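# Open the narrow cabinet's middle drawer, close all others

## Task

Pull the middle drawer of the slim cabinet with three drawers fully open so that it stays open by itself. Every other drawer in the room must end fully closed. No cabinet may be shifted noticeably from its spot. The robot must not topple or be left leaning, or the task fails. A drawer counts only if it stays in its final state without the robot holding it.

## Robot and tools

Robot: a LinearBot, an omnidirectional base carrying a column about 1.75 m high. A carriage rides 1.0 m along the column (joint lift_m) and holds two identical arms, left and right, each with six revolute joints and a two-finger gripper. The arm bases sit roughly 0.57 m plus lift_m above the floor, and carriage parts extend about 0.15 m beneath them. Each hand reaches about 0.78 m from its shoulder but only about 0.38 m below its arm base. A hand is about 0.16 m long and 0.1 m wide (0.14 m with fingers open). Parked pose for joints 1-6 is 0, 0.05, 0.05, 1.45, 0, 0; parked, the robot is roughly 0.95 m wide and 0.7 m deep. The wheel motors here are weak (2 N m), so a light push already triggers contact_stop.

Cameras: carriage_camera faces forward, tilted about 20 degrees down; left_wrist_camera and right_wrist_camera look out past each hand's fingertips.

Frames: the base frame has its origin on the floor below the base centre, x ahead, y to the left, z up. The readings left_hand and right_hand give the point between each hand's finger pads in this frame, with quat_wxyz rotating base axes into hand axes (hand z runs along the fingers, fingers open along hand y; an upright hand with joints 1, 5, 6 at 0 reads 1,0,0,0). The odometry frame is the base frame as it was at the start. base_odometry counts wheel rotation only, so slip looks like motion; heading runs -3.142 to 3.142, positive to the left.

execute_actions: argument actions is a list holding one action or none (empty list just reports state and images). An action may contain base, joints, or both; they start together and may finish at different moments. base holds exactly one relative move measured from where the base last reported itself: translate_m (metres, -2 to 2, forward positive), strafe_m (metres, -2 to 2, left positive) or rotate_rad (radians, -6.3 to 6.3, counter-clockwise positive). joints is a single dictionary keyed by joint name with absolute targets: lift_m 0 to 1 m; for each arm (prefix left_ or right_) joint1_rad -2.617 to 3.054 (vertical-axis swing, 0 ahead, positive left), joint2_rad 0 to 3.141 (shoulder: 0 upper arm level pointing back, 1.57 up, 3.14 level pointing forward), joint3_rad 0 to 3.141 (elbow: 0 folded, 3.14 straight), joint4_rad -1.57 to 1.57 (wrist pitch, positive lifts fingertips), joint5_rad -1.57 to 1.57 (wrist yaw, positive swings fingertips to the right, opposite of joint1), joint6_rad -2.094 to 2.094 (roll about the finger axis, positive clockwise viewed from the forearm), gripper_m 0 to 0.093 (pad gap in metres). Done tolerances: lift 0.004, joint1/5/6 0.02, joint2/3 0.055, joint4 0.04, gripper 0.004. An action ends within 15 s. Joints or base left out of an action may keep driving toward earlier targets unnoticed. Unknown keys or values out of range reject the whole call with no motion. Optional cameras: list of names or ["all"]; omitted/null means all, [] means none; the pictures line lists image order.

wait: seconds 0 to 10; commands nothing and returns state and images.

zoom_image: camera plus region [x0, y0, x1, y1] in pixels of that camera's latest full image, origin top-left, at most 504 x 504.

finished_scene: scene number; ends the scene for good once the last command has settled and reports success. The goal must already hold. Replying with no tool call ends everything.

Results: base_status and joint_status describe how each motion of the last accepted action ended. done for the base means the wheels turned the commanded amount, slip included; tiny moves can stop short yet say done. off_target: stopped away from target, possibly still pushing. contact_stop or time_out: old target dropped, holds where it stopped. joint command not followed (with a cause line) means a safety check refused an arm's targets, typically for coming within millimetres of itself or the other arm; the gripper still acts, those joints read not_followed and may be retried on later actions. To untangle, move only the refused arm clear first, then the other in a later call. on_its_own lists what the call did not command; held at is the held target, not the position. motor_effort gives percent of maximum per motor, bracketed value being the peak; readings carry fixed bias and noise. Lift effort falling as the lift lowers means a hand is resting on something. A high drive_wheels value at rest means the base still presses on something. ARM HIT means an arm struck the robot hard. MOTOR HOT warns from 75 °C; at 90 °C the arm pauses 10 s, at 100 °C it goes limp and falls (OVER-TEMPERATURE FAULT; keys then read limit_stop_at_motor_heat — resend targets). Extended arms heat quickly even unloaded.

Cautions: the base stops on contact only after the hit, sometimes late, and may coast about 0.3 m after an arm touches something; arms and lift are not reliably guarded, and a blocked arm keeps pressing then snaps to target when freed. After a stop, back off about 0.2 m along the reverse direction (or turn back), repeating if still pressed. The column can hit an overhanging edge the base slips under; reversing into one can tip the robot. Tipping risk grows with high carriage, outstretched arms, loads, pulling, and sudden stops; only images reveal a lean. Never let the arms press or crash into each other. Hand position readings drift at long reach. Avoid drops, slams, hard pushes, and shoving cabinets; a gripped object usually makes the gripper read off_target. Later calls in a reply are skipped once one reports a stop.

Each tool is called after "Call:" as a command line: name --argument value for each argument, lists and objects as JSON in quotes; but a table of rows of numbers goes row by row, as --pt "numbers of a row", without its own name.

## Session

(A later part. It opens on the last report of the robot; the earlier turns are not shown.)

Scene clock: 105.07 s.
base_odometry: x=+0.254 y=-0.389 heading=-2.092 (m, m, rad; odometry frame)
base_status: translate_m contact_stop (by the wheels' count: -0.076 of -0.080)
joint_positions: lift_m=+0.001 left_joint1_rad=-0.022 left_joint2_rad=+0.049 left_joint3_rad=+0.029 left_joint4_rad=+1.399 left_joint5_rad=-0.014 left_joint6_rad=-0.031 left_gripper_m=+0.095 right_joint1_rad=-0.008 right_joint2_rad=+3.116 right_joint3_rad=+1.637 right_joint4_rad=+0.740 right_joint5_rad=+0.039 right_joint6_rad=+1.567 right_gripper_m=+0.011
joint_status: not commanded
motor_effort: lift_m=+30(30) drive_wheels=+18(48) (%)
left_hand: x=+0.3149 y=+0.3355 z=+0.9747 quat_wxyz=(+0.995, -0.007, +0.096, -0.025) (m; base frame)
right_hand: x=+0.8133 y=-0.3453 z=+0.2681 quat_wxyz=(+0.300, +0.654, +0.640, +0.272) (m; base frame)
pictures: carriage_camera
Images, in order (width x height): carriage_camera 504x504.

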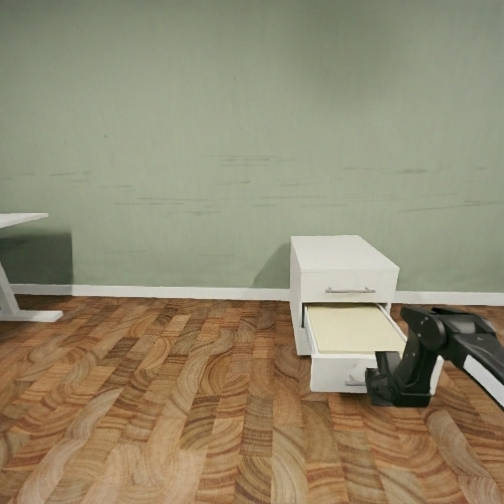

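`contact_stop` with the arm stretched ~3 cm: the drawer has hit its end stop, i.e. it's fully open. I'll release the handle first so that nothing pushes the drawer back in.

Call:
execute_actions --actions '[{"joints": {"right_gripper_m": 0.08}}]' --cameras '["carriage_camera", "right_wrist_camera"]'

Scene clock: 107.00 s.
base_odometry: x=+0.255 y=-0.389 heading=-2.092 (m, m, rad; odometry frame)
base_status: not commanded
joint_positions: lift_m=+0.001 left_joint1_rad=-0.022 left_joint2_rad=+0.049 left_joint3_rad=+0.029 left_joint4_rad=+1.399 left_joint5_rad=-0.014 left_joint6_rad=-0.031 left_gripper_m=+0.095 right_joint1_rad=+0.004 right_joint2_rad=+3.100 right_joint3_rad=+1.574 right_joint4_rad=+0.718 right_joint5_rad=+0.026 right_joint6_rad=+1.567 right_gripper_m=+0.080
joint_status: all done
motor_effort: lift_m=+30(30) drive_wheels=-3(19) (%)
left_hand: x=+0.3148 y=+0.3355 z=+0.9747 quat_wxyz=(+0.995, -0.007, +0.096, -0.025) (m; base frame)
right_hand: x=+0.7900 y=-0.3365 z=+0.2564 quat_wxyz=(+0.271, +0.657, +0.655, +0.255) (m; base frame)
pictures: carriage_camera, right_wrist_camera
Images, in order (width x height): carriage_camera 504x504, right_wrist_camera 504x504.

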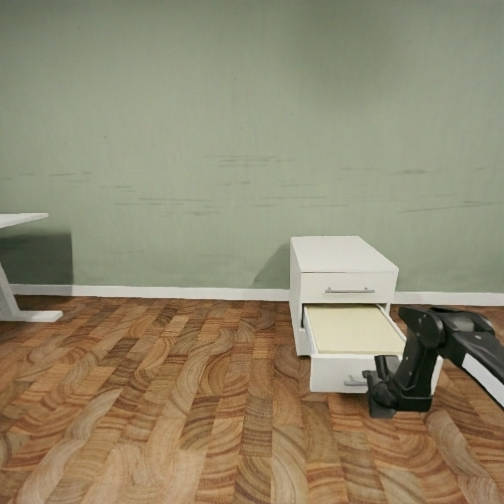

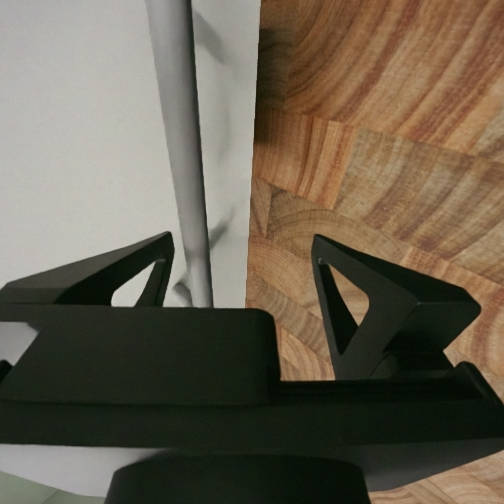

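Gripper released. Now I'll withdraw the hand along the fingers' axis (up and back together) so it doesn't snag the handle or push the drawer.

Call:
execute_actions --actions '[{"base": {"translate_m": -0.10}, "joints": {"lift_m": 0.10}}]' --cameras '["carriage_camera", "right_wrist_camera"]'

Scene clock: 109.90 s.
base_odometry: x=+0.305 y=-0.302 heading=-2.092 (m, m, rad; odometry frame)
base_status: done
joint_positions: lift_m=+0.100 left_joint1_rad=-0.022 left_joint2_rad=+0.049 left_joint3_rad=+0.029 left_joint4_rad=+1.399 left_joint5_rad=-0.014 left_joint6_rad=-0.031 left_gripper_m=+0.095 right_joint1_rad=+0.004 right_joint2_rad=+3.091 right_joint3_rad=+1.574 right_joint4_rad=+0.709 right_joint5_rad=+0.024 right_joint6_rad=+1.567 right_gripper_m=+0.080
joint_status: all done
motor_effort: lift_m=+32(40) drive_wheels=-4(25) (%)
left_hand: x=+0.3149 y=+0.3355 z=+1.0737 quat_wxyz=(+0.995, -0.007, +0.096, -0.025) (m; base frame)
right_hand: x=+0.7923 y=-0.3363 z=+0.3586 quat_wxyz=(+0.271, +0.657, +0.655, +0.255) (m; base frame)
pictures: carriage_camera, right_wrist_camera
Images, in order (width x height): carriage_camera 504x504, right_wrist_camera 504x504.

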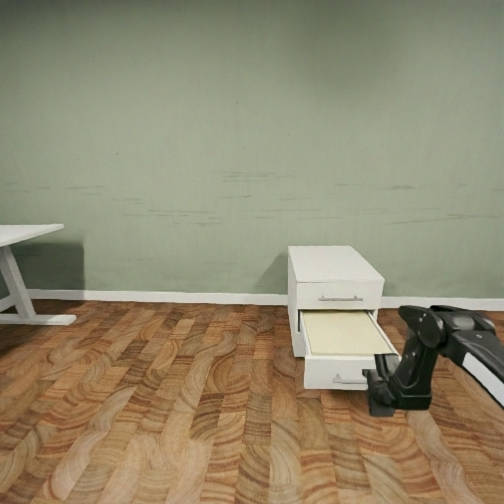

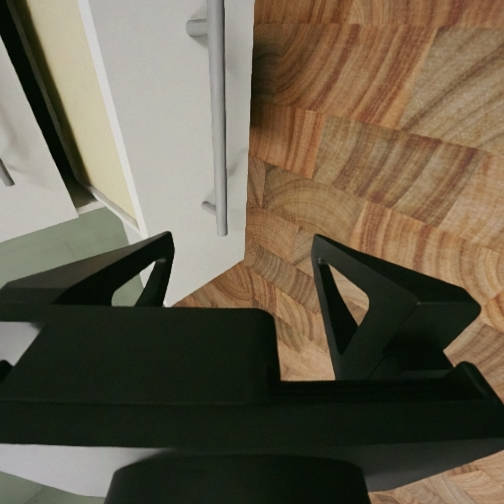

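Call:
zoom_image --camera "carriage_camera" --region '[265, 230, 445, 410]'

Region (265, 230, 445, 410) of carriage_camera's 504x504 image, scaled by 2.800, with more detail than that image has.

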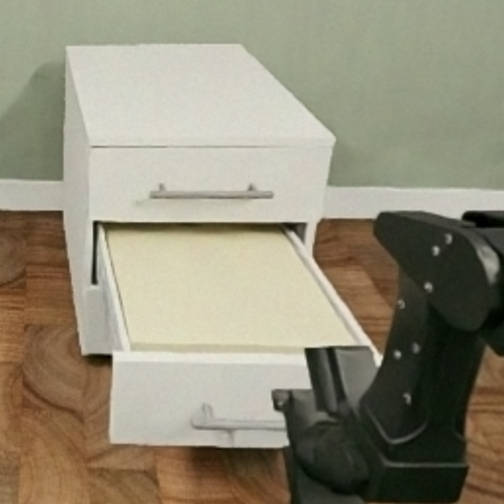

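The middle drawer of the narrow white cabinet is fully open (it hit its end stop), the hand is clear, the other drawers were all seen shut, and the cabinet is still in place. Ending scene 1.

Call:
finished_scene --scene 1

The scene is finished: the task was done.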